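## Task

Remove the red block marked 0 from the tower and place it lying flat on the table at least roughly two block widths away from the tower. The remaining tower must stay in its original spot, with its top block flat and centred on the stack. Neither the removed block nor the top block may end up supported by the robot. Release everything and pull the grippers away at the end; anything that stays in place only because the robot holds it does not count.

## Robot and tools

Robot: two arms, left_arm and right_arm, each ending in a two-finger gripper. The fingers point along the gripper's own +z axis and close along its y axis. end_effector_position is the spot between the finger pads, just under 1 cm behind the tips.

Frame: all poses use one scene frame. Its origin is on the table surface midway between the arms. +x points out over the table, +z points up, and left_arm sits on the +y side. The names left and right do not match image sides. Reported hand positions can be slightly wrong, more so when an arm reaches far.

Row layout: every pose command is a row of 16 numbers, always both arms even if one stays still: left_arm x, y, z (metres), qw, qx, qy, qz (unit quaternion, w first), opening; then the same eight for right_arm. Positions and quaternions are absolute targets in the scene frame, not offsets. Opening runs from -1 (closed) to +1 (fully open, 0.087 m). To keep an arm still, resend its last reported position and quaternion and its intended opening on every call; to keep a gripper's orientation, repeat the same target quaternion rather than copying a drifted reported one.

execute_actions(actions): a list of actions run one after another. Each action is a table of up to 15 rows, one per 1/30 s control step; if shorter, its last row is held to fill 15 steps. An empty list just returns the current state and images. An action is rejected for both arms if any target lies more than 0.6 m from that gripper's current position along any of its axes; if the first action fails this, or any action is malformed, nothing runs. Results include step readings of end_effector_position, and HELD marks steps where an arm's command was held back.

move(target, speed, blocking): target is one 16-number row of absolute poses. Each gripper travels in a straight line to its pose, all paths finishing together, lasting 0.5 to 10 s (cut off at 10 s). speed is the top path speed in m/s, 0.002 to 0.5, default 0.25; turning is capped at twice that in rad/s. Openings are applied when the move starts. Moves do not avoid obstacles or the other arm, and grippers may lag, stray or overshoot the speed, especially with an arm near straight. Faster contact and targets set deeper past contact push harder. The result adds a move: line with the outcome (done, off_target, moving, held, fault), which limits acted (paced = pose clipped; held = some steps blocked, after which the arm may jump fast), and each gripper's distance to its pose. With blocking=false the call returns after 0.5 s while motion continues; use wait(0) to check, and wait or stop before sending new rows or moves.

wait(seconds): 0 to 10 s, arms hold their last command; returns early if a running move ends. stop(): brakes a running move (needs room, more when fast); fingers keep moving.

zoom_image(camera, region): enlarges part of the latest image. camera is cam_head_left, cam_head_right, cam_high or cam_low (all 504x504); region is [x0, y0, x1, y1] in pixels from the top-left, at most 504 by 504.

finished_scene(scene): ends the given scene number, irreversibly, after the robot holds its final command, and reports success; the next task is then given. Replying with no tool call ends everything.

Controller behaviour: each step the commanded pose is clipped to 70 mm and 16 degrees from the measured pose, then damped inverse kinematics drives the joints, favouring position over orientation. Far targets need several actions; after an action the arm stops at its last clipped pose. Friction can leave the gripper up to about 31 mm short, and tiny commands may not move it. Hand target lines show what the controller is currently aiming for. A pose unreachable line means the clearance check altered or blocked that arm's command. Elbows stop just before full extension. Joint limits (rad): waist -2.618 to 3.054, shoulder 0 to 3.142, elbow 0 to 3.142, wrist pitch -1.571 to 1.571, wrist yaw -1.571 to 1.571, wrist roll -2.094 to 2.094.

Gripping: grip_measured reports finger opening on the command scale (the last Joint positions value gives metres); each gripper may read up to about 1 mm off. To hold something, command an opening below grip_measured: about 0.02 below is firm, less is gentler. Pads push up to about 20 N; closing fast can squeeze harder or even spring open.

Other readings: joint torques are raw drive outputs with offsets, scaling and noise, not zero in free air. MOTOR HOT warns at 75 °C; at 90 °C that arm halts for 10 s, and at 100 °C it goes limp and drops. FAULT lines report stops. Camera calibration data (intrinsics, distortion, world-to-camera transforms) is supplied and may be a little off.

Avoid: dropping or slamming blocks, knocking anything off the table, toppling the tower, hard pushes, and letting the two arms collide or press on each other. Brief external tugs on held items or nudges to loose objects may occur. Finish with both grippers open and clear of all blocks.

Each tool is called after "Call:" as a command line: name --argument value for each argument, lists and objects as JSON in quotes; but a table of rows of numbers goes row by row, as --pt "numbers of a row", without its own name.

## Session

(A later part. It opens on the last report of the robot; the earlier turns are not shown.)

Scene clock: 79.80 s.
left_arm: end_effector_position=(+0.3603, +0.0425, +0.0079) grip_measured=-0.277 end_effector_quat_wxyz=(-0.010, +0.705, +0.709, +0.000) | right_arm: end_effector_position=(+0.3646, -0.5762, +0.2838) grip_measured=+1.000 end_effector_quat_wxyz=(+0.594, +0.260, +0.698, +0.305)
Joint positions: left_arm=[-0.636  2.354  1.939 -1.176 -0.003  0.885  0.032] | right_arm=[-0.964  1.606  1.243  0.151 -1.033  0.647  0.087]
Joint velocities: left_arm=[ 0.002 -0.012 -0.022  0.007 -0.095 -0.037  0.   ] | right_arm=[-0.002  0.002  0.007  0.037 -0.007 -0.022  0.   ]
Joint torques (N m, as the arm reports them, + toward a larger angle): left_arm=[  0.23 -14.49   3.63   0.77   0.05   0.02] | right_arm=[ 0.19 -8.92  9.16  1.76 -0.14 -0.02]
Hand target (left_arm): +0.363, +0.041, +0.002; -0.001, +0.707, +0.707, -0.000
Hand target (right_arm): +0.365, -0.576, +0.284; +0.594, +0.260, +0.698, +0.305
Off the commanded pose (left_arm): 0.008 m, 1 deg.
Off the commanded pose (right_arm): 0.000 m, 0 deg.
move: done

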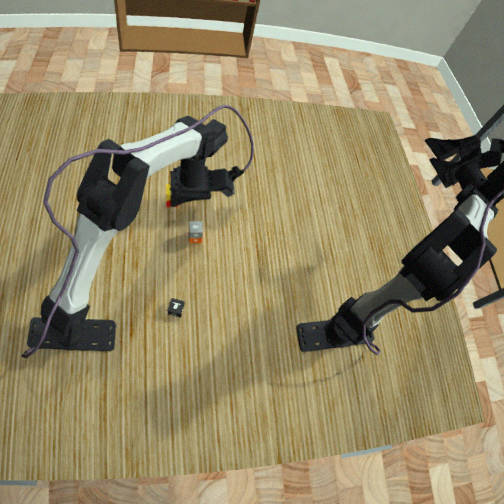

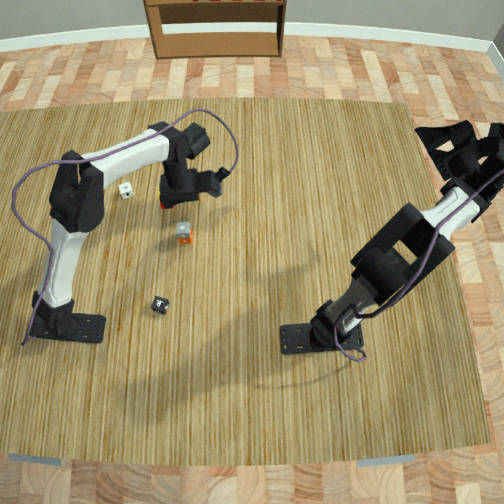

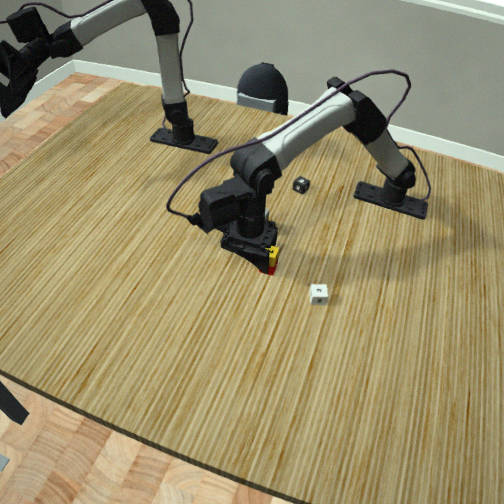

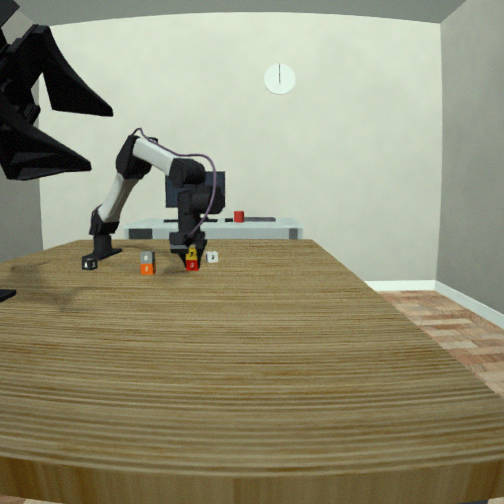

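Seems to be on the table. Release, rise, regrip yellow.

Call:
move --target '[0.361,0.042,0.004,0,0.7071,0.7071,0,0.05,0.3646,-0.5762,0.2838,0.594,0.26,0.698,0.305,1]' --speed 0.05

Call:
move --target '[0.361,0.042,0.048,0,0.7071,0.7071,0,0.05,0.3646,-0.5762,0.2838,0.594,0.26,0.698,0.305,1]' --speed 0.05

Call:
move --target '[0.361,0.042,0.048,0,0.7071,0.7071,0,-0.36,0.3646,-0.5762,0.2838,0.594,0.26,0.698,0.305,1]' --speed 0.05

Call:
move --target '[0.361,0.042,0.105,0,0.7071,0.7071,0,-0.36,0.3646,-0.5762,0.2838,0.594,0.26,0.698,0.305,1]' --speed 0.08

Call:
move --target '[0.25,-0.014,0.095,0,0.7071,0.7071,0,-0.36,0.3646,-0.5762,0.2838,0.594,0.26,0.698,0.305,1]' --speed 0.15

Call:
zoom_image --camera "cam_low" --region '[60,130,240,290]'

Call:
zoom_image --camera "cam_high" --region '[180,90,340,250]'

Scene clock: 94.40 s.
left_arm: end_effector_position=(+0.3622, +0.0413, +0.0044) grip_measured=+0.050 end_effector_quat_wxyz=(-0.004, +0.705, +0.709, +0.002) | right_arm: end_effector_position=(+0.3646, -0.5762, +0.2838) grip_measured=+1.000 end_effector_quat_wxyz=(+0.594, +0.260, +0.698, +0.305)
Joint positions: left_arm=[-0.636  2.353  1.924 -1.15  -0.004  0.886  0.046] | right_arm=[-0.964  1.606  1.243  0.151 -1.033  0.647  0.087]
Joint velocities: left_arm=[-0.012 -0.002 -0.012 -0.066 -0.051 -0.022  0.001] | right_arm=[ 0.002  0.002 -0.007 -0.11   0.037 -0.007  0.   ]
Joint torques (N m, as the arm reports them, + toward a larger angle): left_arm=[  0.13 -15.22   3.62   0.59   0.07   0.  ] | right_arm=[ 0.25 -8.93  9.22  1.76 -0.16 -0.03]
Hand target (left_arm): +0.361, +0.042, +0.004; -0.000, +0.707, +0.707, +0.000
Hand target (right_arm): +0.365, -0.576, +0.284; +0.594, +0.260, +0.698, +0.305
Off the commanded pose (left_arm): 0.001 m, 1 deg.
Off the commanded pose (right_arm): 0.000 m, 0 deg.
move: done

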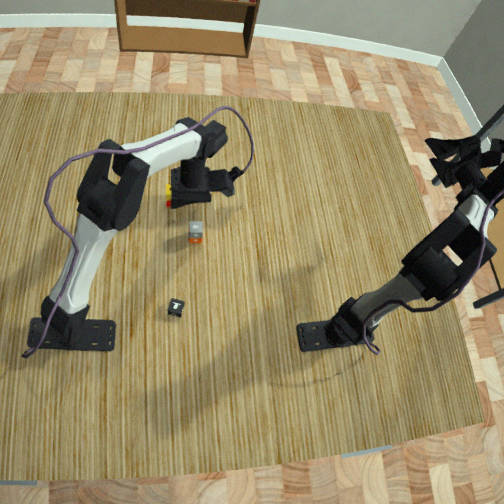

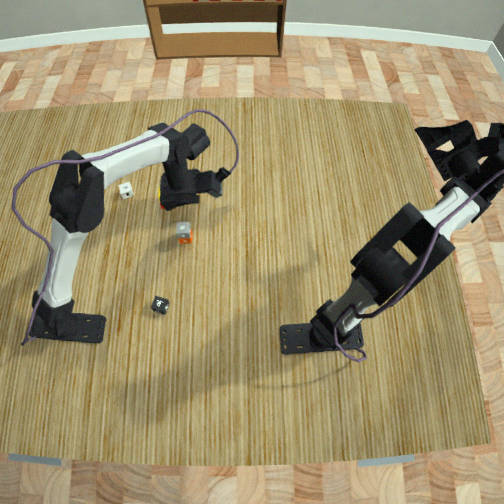

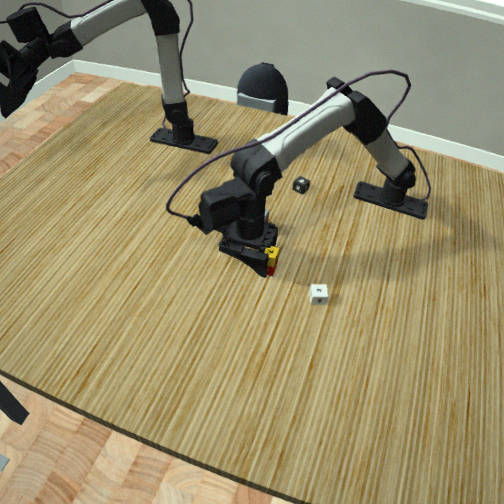

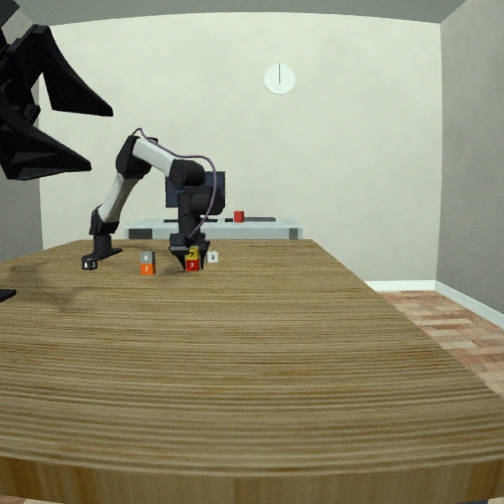

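Scene clock: 95.73 s.
left_arm: end_effector_position=(+0.3577, +0.0449, +0.0351) grip_measured=+0.050 end_effector_quat_wxyz=(-0.015, +0.705, +0.709, +0.000) | right_arm: end_effector_position=(+0.3646, -0.5762, +0.2838) grip_measured=+1.000 end_effector_quat_wxyz=(+0.594, +0.260, +0.698, +0.305)
Joint positions: left_arm=[-0.636  2.332  2.008 -1.276 -0.004  0.886  0.046] | right_arm=[-0.964  1.606  1.243  0.151 -1.033  0.647  0.087]
Joint velocities: left_arm=[ 0.012 -0.002  0.012 -0.022 -0.037 -0.022  0.001] | right_arm=[-0.007  0.017 -0.002  0.022  0.022  0.022  0.   ]
Joint torques (N m, as the arm reports them, + toward a larger angle): left_arm=[  0.15 -15.27   7.65   0.23   0.08  -0.01] | right_arm=[ 0.21 -8.92  9.14  1.77 -0.16 -0.03]
Hand target (left_arm): +0.362, +0.042, +0.048; +0.000, +0.707, +0.707, +0.000
Hand target (right_arm): +0.365, -0.576, +0.284; +0.594, +0.260, +0.698, +0.305
Off the commanded pose (left_arm): 0.014 m, 2 deg.
Off the commanded pose (right_arm): 0.000 m, 0 deg.
move: off_target (left_arm)

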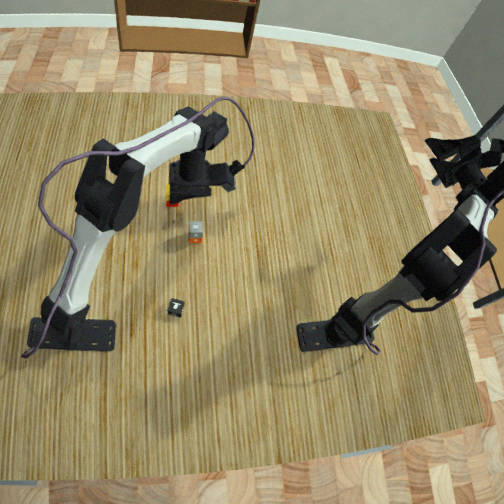

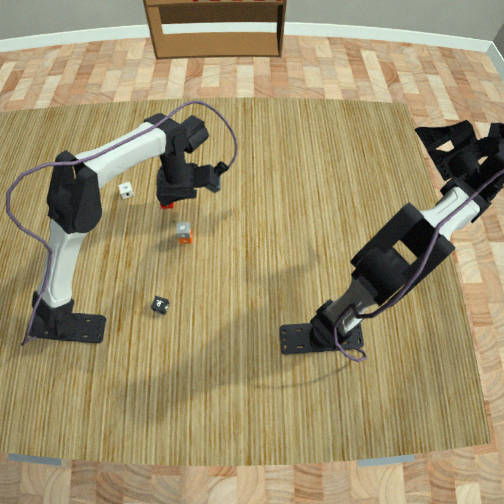

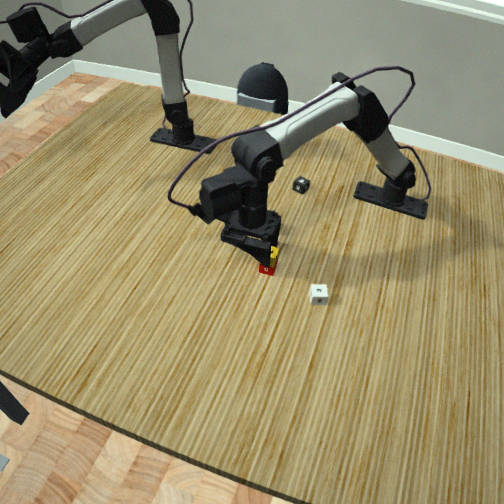

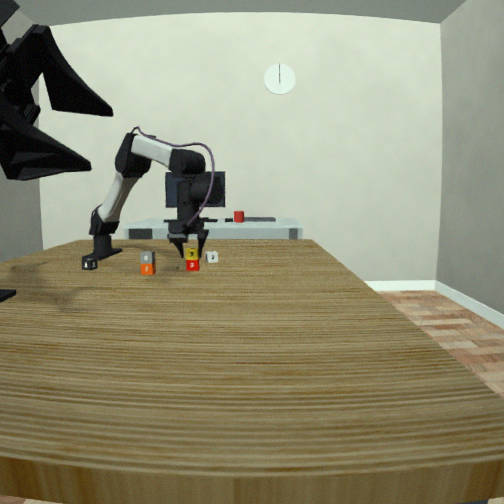

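Scene clock: 96.43 s.
left_arm: end_effector_position=(+0.3577, +0.0449, +0.0351) grip_measured=-0.277 end_effector_quat_wxyz=(-0.015, +0.705, +0.709, +0.000) | right_arm: end_effector_position=(+0.3646, -0.5762, +0.2838) grip_measured=+1.000 end_effector_quat_wxyz=(+0.594, +0.260, +0.698, +0.305)
Joint positions: left_arm=[-0.636  2.332  2.008 -1.276 -0.004  0.886  0.032] | right_arm=[-0.964  1.606  1.243  0.151 -1.033  0.647  0.087]
Joint velocities: left_arm=[-0.007 -0.007  0.007  0.051  0.007 -0.051 -0.   ] | right_arm=[ 0.007 -0.007  0.002 -0.081 -0.007  0.051  0.   ]
Joint torques (N m, as the arm reports them, + toward a larger angle): left_arm=[  0.13 -15.5    7.27   0.22   0.08  -0.01] | right_arm=[ 0.18 -8.92  9.19  1.77 -0.17 -0.03]
Hand target (left_arm): +0.361, +0.042, +0.048; +0.000, +0.707, +0.707, +0.000
Hand target (right_arm): +0.365, -0.576, +0.284; +0.594, +0.260, +0.698, +0.305
Off the commanded pose (left_arm): 0.014 m, 2 deg.
Off the commanded pose (right_arm): 0.000 m, 0 deg.
move: off_target (left_arm)

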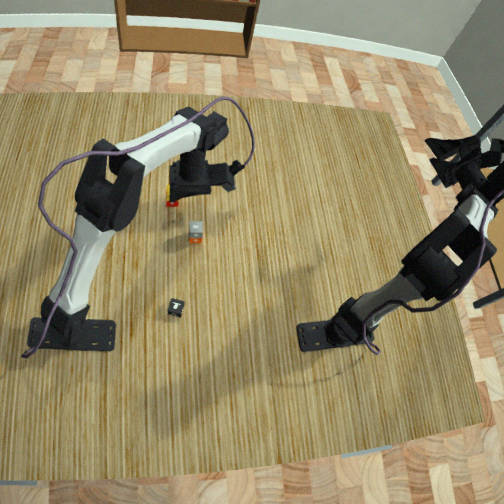

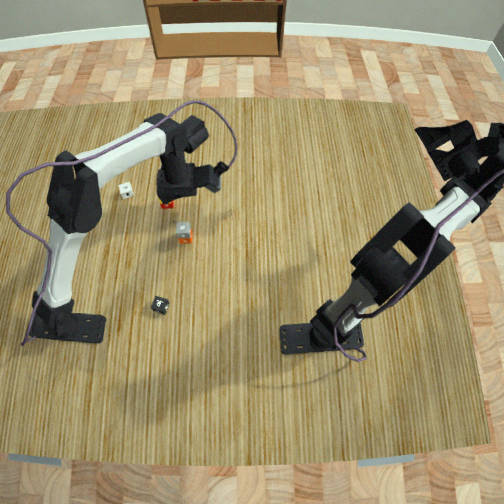

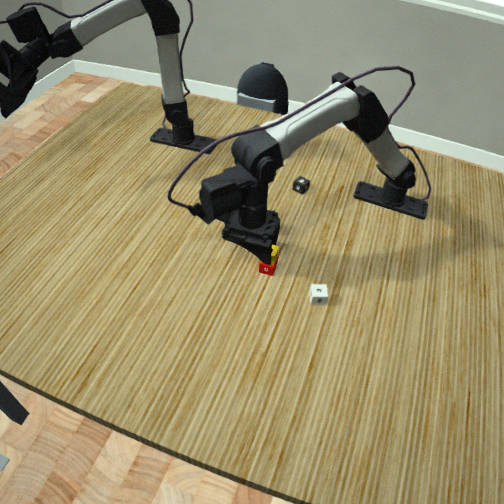

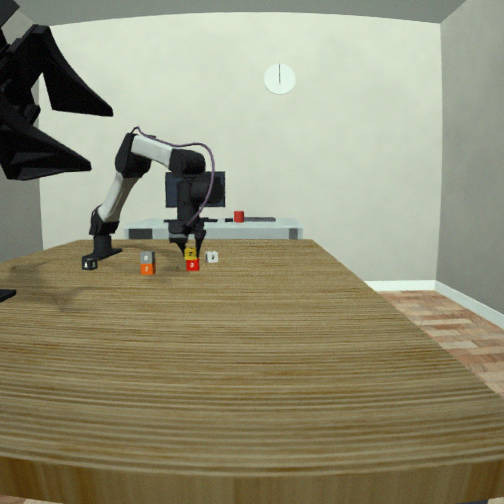

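Scene clock: 97.90 s.
left_arm: end_effector_position=(+0.3606, +0.0426, +0.1048) grip_measured=-0.277 end_effector_quat_wxyz=(+0.001, +0.705, +0.709, +0.002) | right_arm: end_effector_position=(+0.3646, -0.5762, +0.2838) grip_measured=+1.000 end_effector_quat_wxyz=(+0.594, +0.260, +0.698, +0.305)
Joint positions: left_arm=[-0.636  2.332  2.29  -1.527 -0.004  0.886  0.032] | right_arm=[-0.964  1.606  1.243  0.151 -1.033  0.647  0.087]
Joint velocities: left_arm=[-0.017 -0.017 -0.012 -0.066  0.007 -0.007 -0.   ] | right_arm=[-0.007 -0.012 -0.007 -0.037  0.007 -0.051  0.   ]
Joint torques (N m, as the arm reports them, + toward a larger angle): left_arm=[  0.12 -12.58   7.65   0.25   0.08  -0.01] | right_arm=[ 0.19 -8.9   9.18  1.77 -0.16 -0.03]
Hand target (left_arm): +0.362, +0.041, +0.105; +0.000, +0.707, +0.707, +0.000
Hand target (right_arm): +0.365, -0.576, +0.284; +0.594, +0.260, +0.698, +0.305
Off the commanded pose (left_arm): 0.001 m, 0 deg.
Off the commanded pose (right_arm): 0.000 m, 0 deg.
move: done

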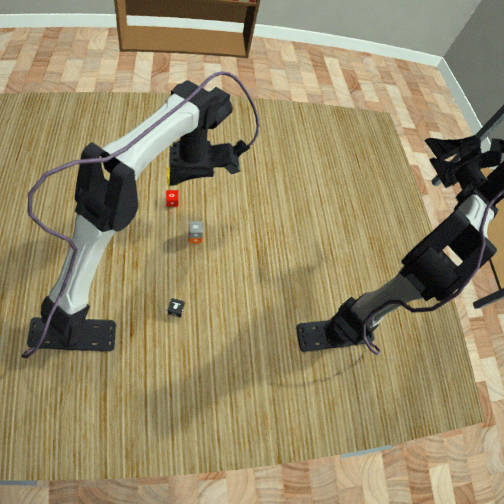

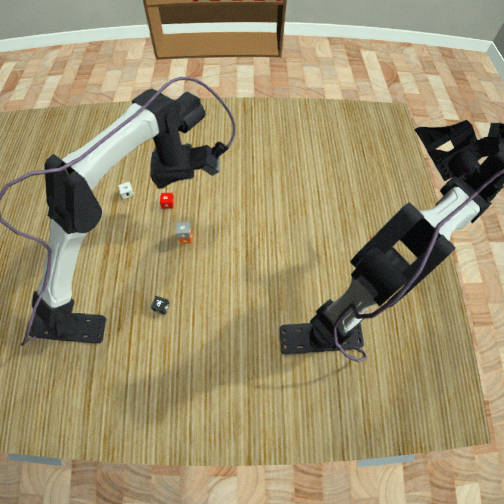

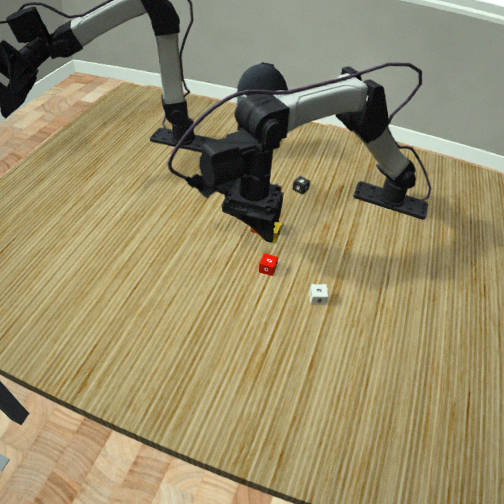

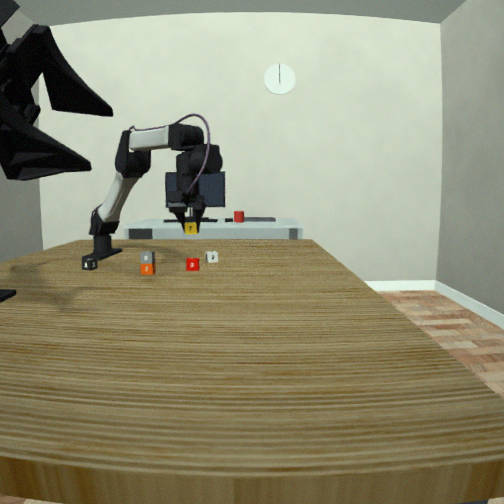

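Scene clock: 99.23 s.
left_arm: end_effector_position=(+0.2502, -0.0114, +0.0927) grip_measured=-0.277 end_effector_quat_wxyz=(-0.011, +0.710, +0.704, +0.004) | right_arm: end_effector_position=(+0.3646, -0.5762, +0.2838) grip_measured=+1.000 end_effector_quat_wxyz=(+0.594, +0.260, +0.698, +0.305)
Joint positions: left_arm=[-0.91   2.158  1.95  -1.385 -0.004  0.625  0.032] | right_arm=[-0.964  1.606  1.243  0.151 -1.033  0.647  0.087]
Joint velocities: left_arm=[-0.012 -0.007  0.002  0.037  0.007 -0.051 -0.   ] | right_arm=[-0.002 -0.007 -0.002  0.022 -0.037  0.051  0.   ]
Joint torques (N m, as the arm reports them, + toward a larger angle): left_arm=[ -0.09 -14.25   4.05   0.53   0.02  -0.1 ] | right_arm=[ 0.18 -8.94  9.14  1.76 -0.16 -0.04]
Hand target (left_arm): +0.249, -0.011, +0.095; -0.003, +0.707, +0.707, +0.003
Hand target (right_arm): +0.365, -0.576, +0.284; +0.594, +0.260, +0.698, +0.305
Off the commanded pose (left_arm): 0.004 m, 1 deg.
Off the commanded pose (right_arm): 0.000 m, 0 deg.
move: done

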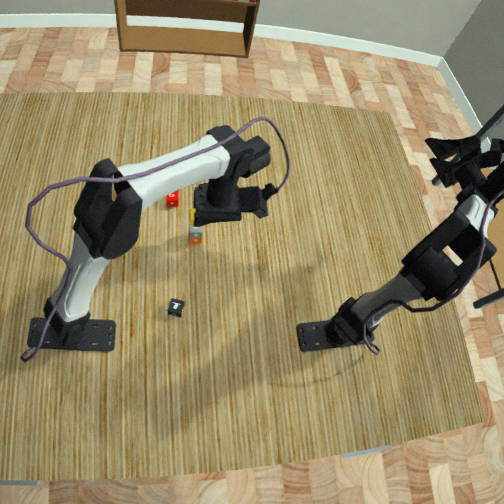

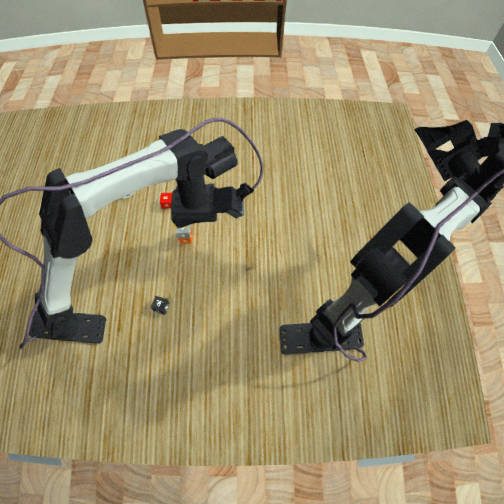

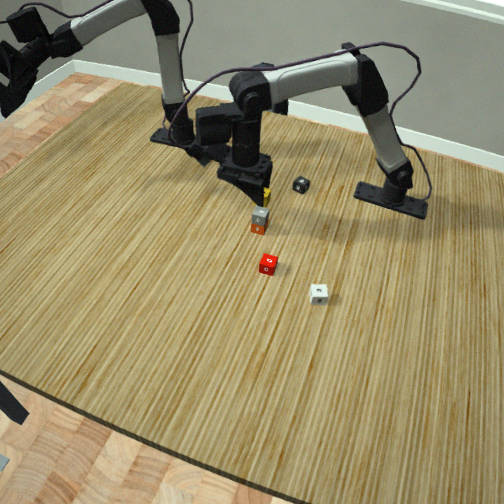

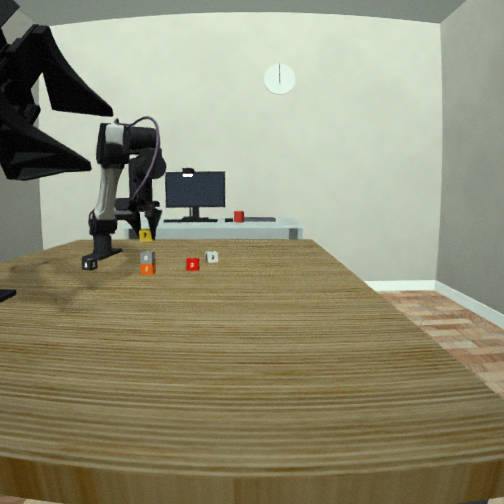

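Region (60, 130, 240, 290) of cam_low's 504x504 image, scaled by 2.800, with more detail than that image has.

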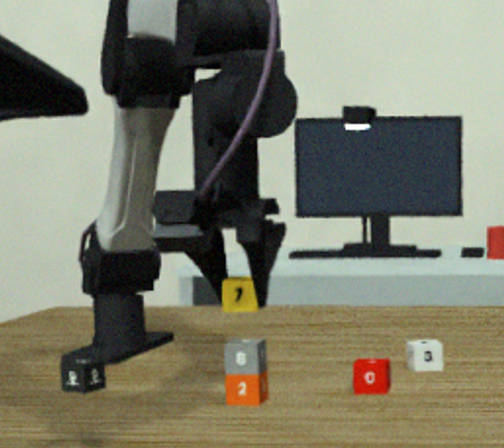

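Region (180, 90, 340, 250) of cam_high's 504x504 image, scaled by 3.150, with more detail than that image has.

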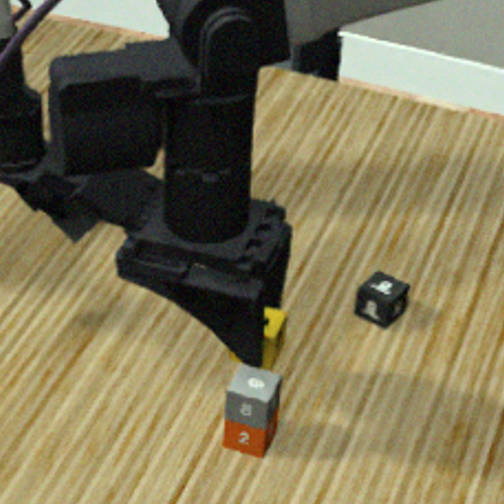

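Exactly at its original spot; lower ~30 mm.

Call:
move --target '[0.25,-0.011,0.059,0,0.7071,0.7071,0,-0.36,0.3646,-0.5762,0.2838,0.594,0.26,0.698,0.305,1]' --speed 0.04

Call:
zoom_image --camera "cam_low" --region '[60,130,240,290]'

Call:
zoom_image --camera "cam_high" --region '[180,90,340,250]'

Scene clock: 106.80 s.
left_arm: end_effector_position=(+0.2484, -0.0089, +0.0624) grip_measured=-0.277 end_effector_quat_wxyz=(-0.009, +0.709, +0.705, +0.004) | right_arm: end_effector_position=(+0.3646, -0.5762, +0.2838) grip_measured=+1.000 end_effector_quat_wxyz=(+0.594, +0.260, +0.698, +0.305)
Joint positions: left_arm=[-0.91   2.145  1.81  -1.255 -0.004  0.623  0.032] | right_arm=[-0.964  1.606  1.243  0.151 -1.033  0.647  0.087]
Joint velocities: left_arm=[-0.017 -0.017  0.012 -0.051  0.066 -0.022  0.   ] | right_arm=[ 0.017 -0.002  0.007  0.022  0.081  0.022  0.   ]
Joint torques (N m, as the arm reports them, + toward a larger angle): left_arm=[  0.27 -13.34   3.68   0.73   0.07  -0.11] | right_arm=[ 0.23 -8.92  9.17  1.75 -0.16 -0.03]
Hand target (left_arm): +0.250, -0.010, +0.059; -0.000, +0.707, +0.707, +0.000
Hand target (right_arm): +0.365, -0.576, +0.284; +0.594, +0.260, +0.698, +0.305
Off the commanded pose (left_arm): 0.004 m, 1 deg.
Off the commanded pose (right_arm): 0.000 m, 0 deg.
move: done

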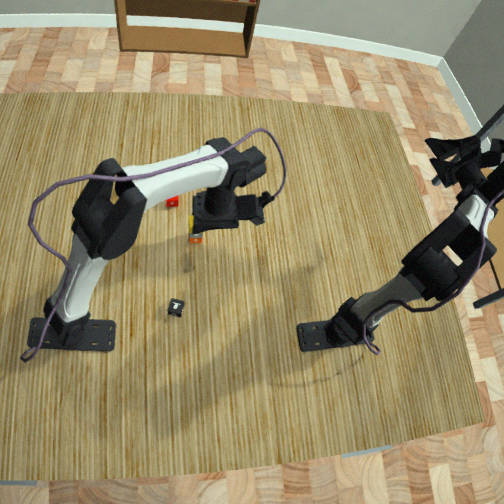

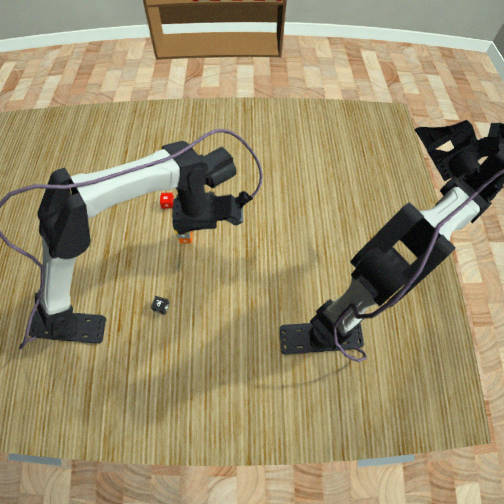

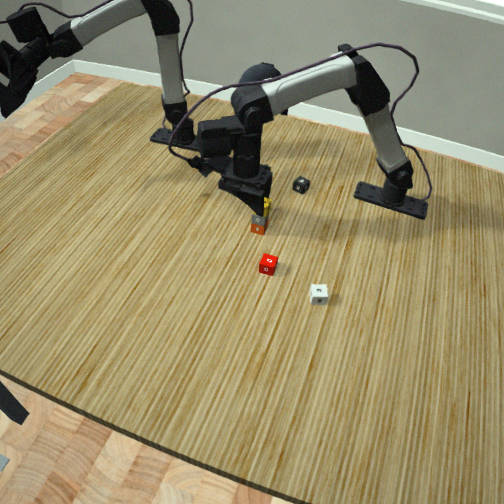

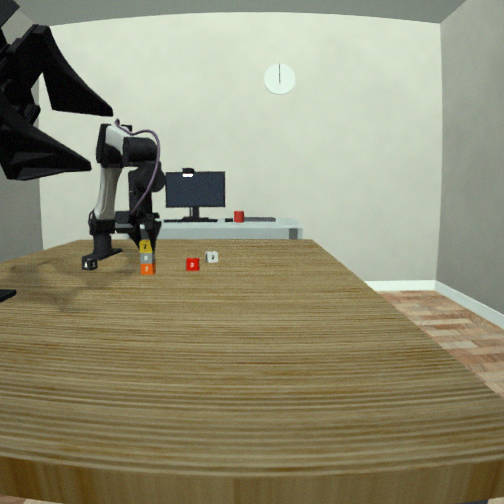

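Region (60, 130, 240, 290) of cam_low's 504x504 image, scaled by 2.800, with more detail than that image has.

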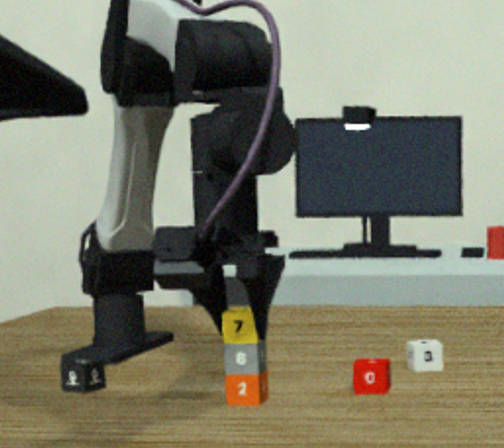

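Region (180, 90, 340, 250) of cam_high's 504x504 image, scaled by 3.150, with more detail than that image has.

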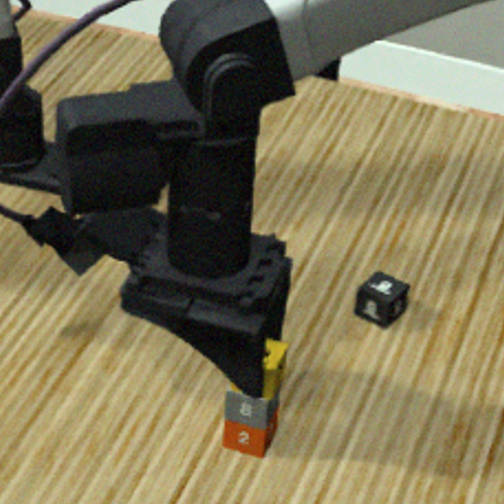

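Call:
move --target '[0.249,-0.009,0.064,0,0.7071,0.7071,0,0.5,0.3646,-0.5762,0.2838,0.594,0.26,0.698,0.305,1]' --speed 0.04

Call:
move --target '[0.249,-0.009,0.15,0,0.7071,0.7071,0,0.5,0.3646,-0.5762,0.2838,0.594,0.26,0.698,0.305,1]' --speed 0.12

Call:
zoom_image --camera "cam_high" --region '[220,170,300,250]'

Scene clock: 119.83 s.
left_arm: end_effector_position=(+0.2490, -0.0099, +0.0623) grip_measured=+0.500 end_effector_quat_wxyz=(-0.007, +0.709, +0.705, +0.003) | right_arm: end_effector_position=(+0.3646, -0.5762, +0.2838) grip_measured=+1.000 end_effector_quat_wxyz=(+0.594, +0.260, +0.698, +0.305)
Joint positions: left_arm=[-0.91   2.145  1.81  -1.25  -0.004  0.623  0.066] | right_arm=[-0.964  1.606  1.243  0.151 -1.033  0.647  0.087]
Joint velocities: left_arm=[-0.002  0.002 -0.017  0.037  0.051  0.007  0.001] | right_arm=[-0.032  0.002 -0.002 -0.022  0.022 -0.007  0.   ]
Joint torques (N m, as the arm reports them, + toward a larger angle): left_arm=[  0.32 -13.93   4.26   0.49   0.07  -0.1 ] | right_arm=[ 0.23 -8.91  9.19  1.77 -0.15 -0.02]
Hand target (left_arm): +0.249, -0.009, +0.064; -0.000, +0.707, +0.707, -0.000
Hand target (right_arm): +0.365, -0.576, +0.284; +0.594, +0.260, +0.698, +0.305
Off the commanded pose (left_arm): 0.002 m, 1 deg.
Off the commanded pose (right_arm): 0.000 m, 0 deg.
move: done

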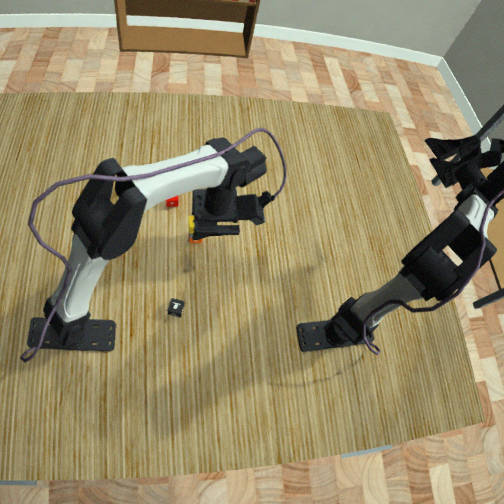

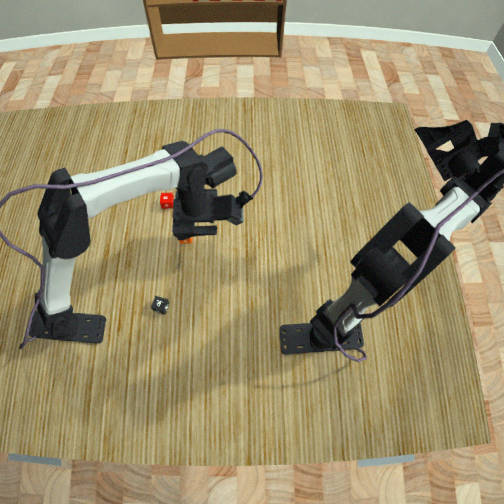

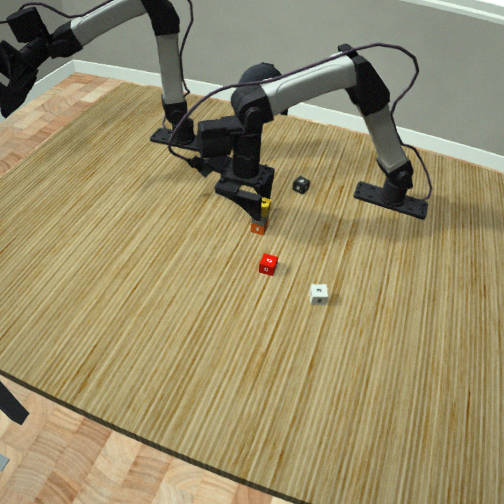

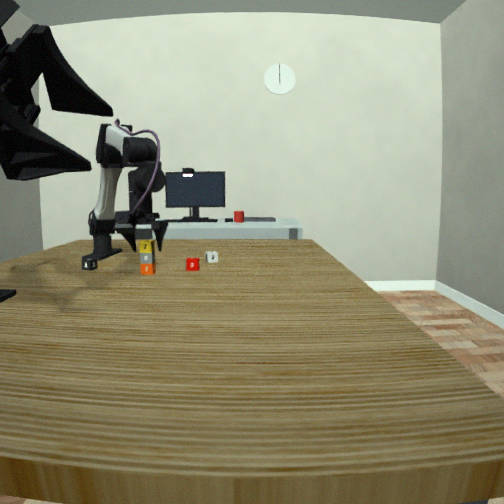

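Scene clock: 121.13 s.
left_arm: end_effector_position=(+0.2491, -0.0100, +0.1448) grip_measured=+0.500 end_effector_quat_wxyz=(+0.005, +0.709, +0.705, +0.001) | right_arm: end_effector_position=(+0.3646, -0.5762, +0.2838) grip_measured=+1.000 end_effector_quat_wxyz=(+0.594, +0.260, +0.698, +0.305)
Joint positions: left_arm=[-0.91   2.145  2.143 -1.558 -0.004  0.623  0.066] | right_arm=[-0.964  1.606  1.243  0.151 -1.033  0.647  0.087]
Joint velocities: left_arm=[-0.007  0.002  0.007 -0.066 -0.022 -0.007  0.001] | right_arm=[ 0.002  0.007  0.002  0.022 -0.037 -0.022  0.   ]
Joint torques (N m, as the arm reports them, + toward a larger angle): left_arm=[  0.28 -12.17   6.98   0.37   0.06  -0.09] | right_arm=[ 0.26 -8.95  9.17  1.77 -0.15 -0.04]
Hand target (left_arm): +0.250, -0.010, +0.150; +0.010, +0.708, +0.707, -0.001
Hand target (right_arm): +0.365, -0.576, +0.284; +0.594, +0.260, +0.698, +0.305
Off the commanded pose (left_arm): 0.005 m, 1 deg.
Off the commanded pose (right_arm): 0.000 m, 0 deg.
joint sent to its limit (left arm) — the command would take joint 4 (wrist pitch) past its lower limit, so that joint was sent only as far as its limit.
move: done

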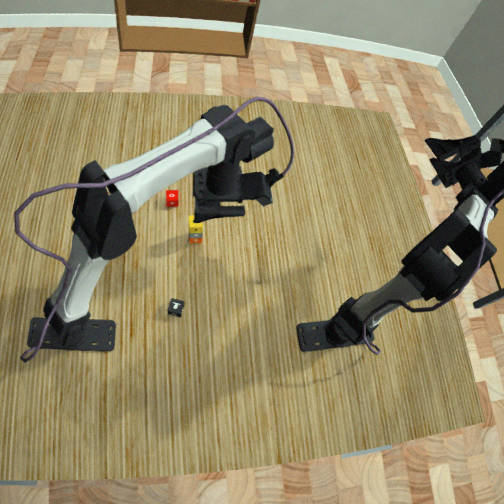

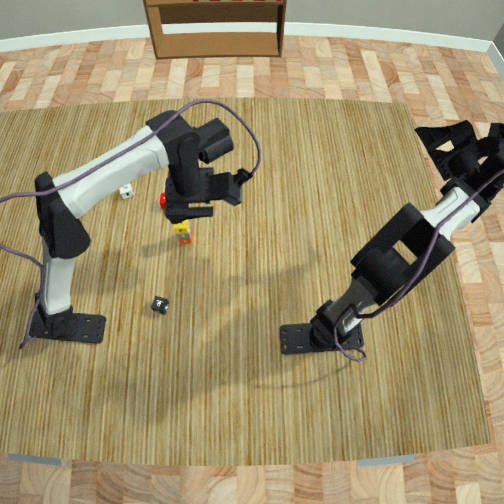

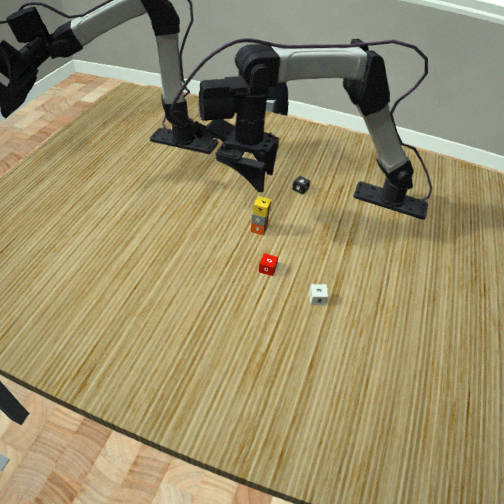

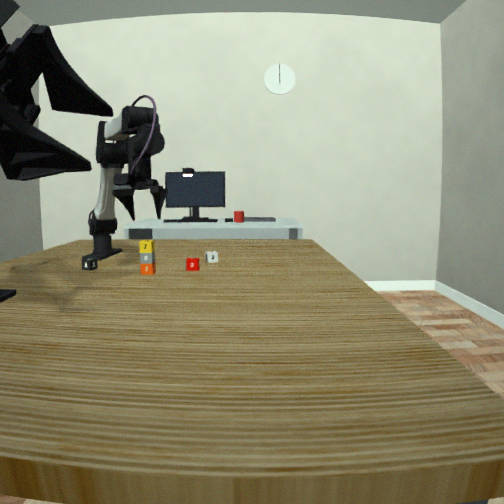

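Region (220, 170, 300, 250) of cam_high's 504x504 image, scaled by 6.300, with more detail than that image has.

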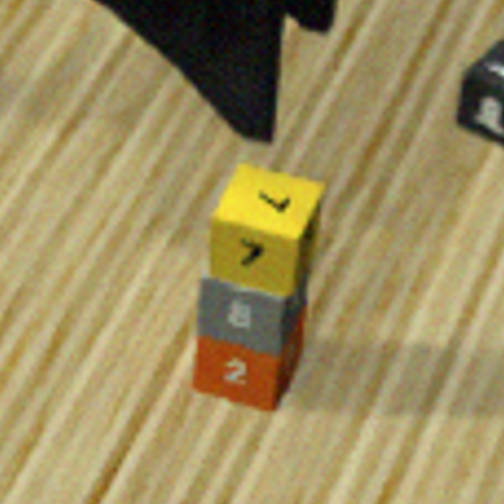

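Call:
finished_scene --scene 1

The scene is finished: the task was done.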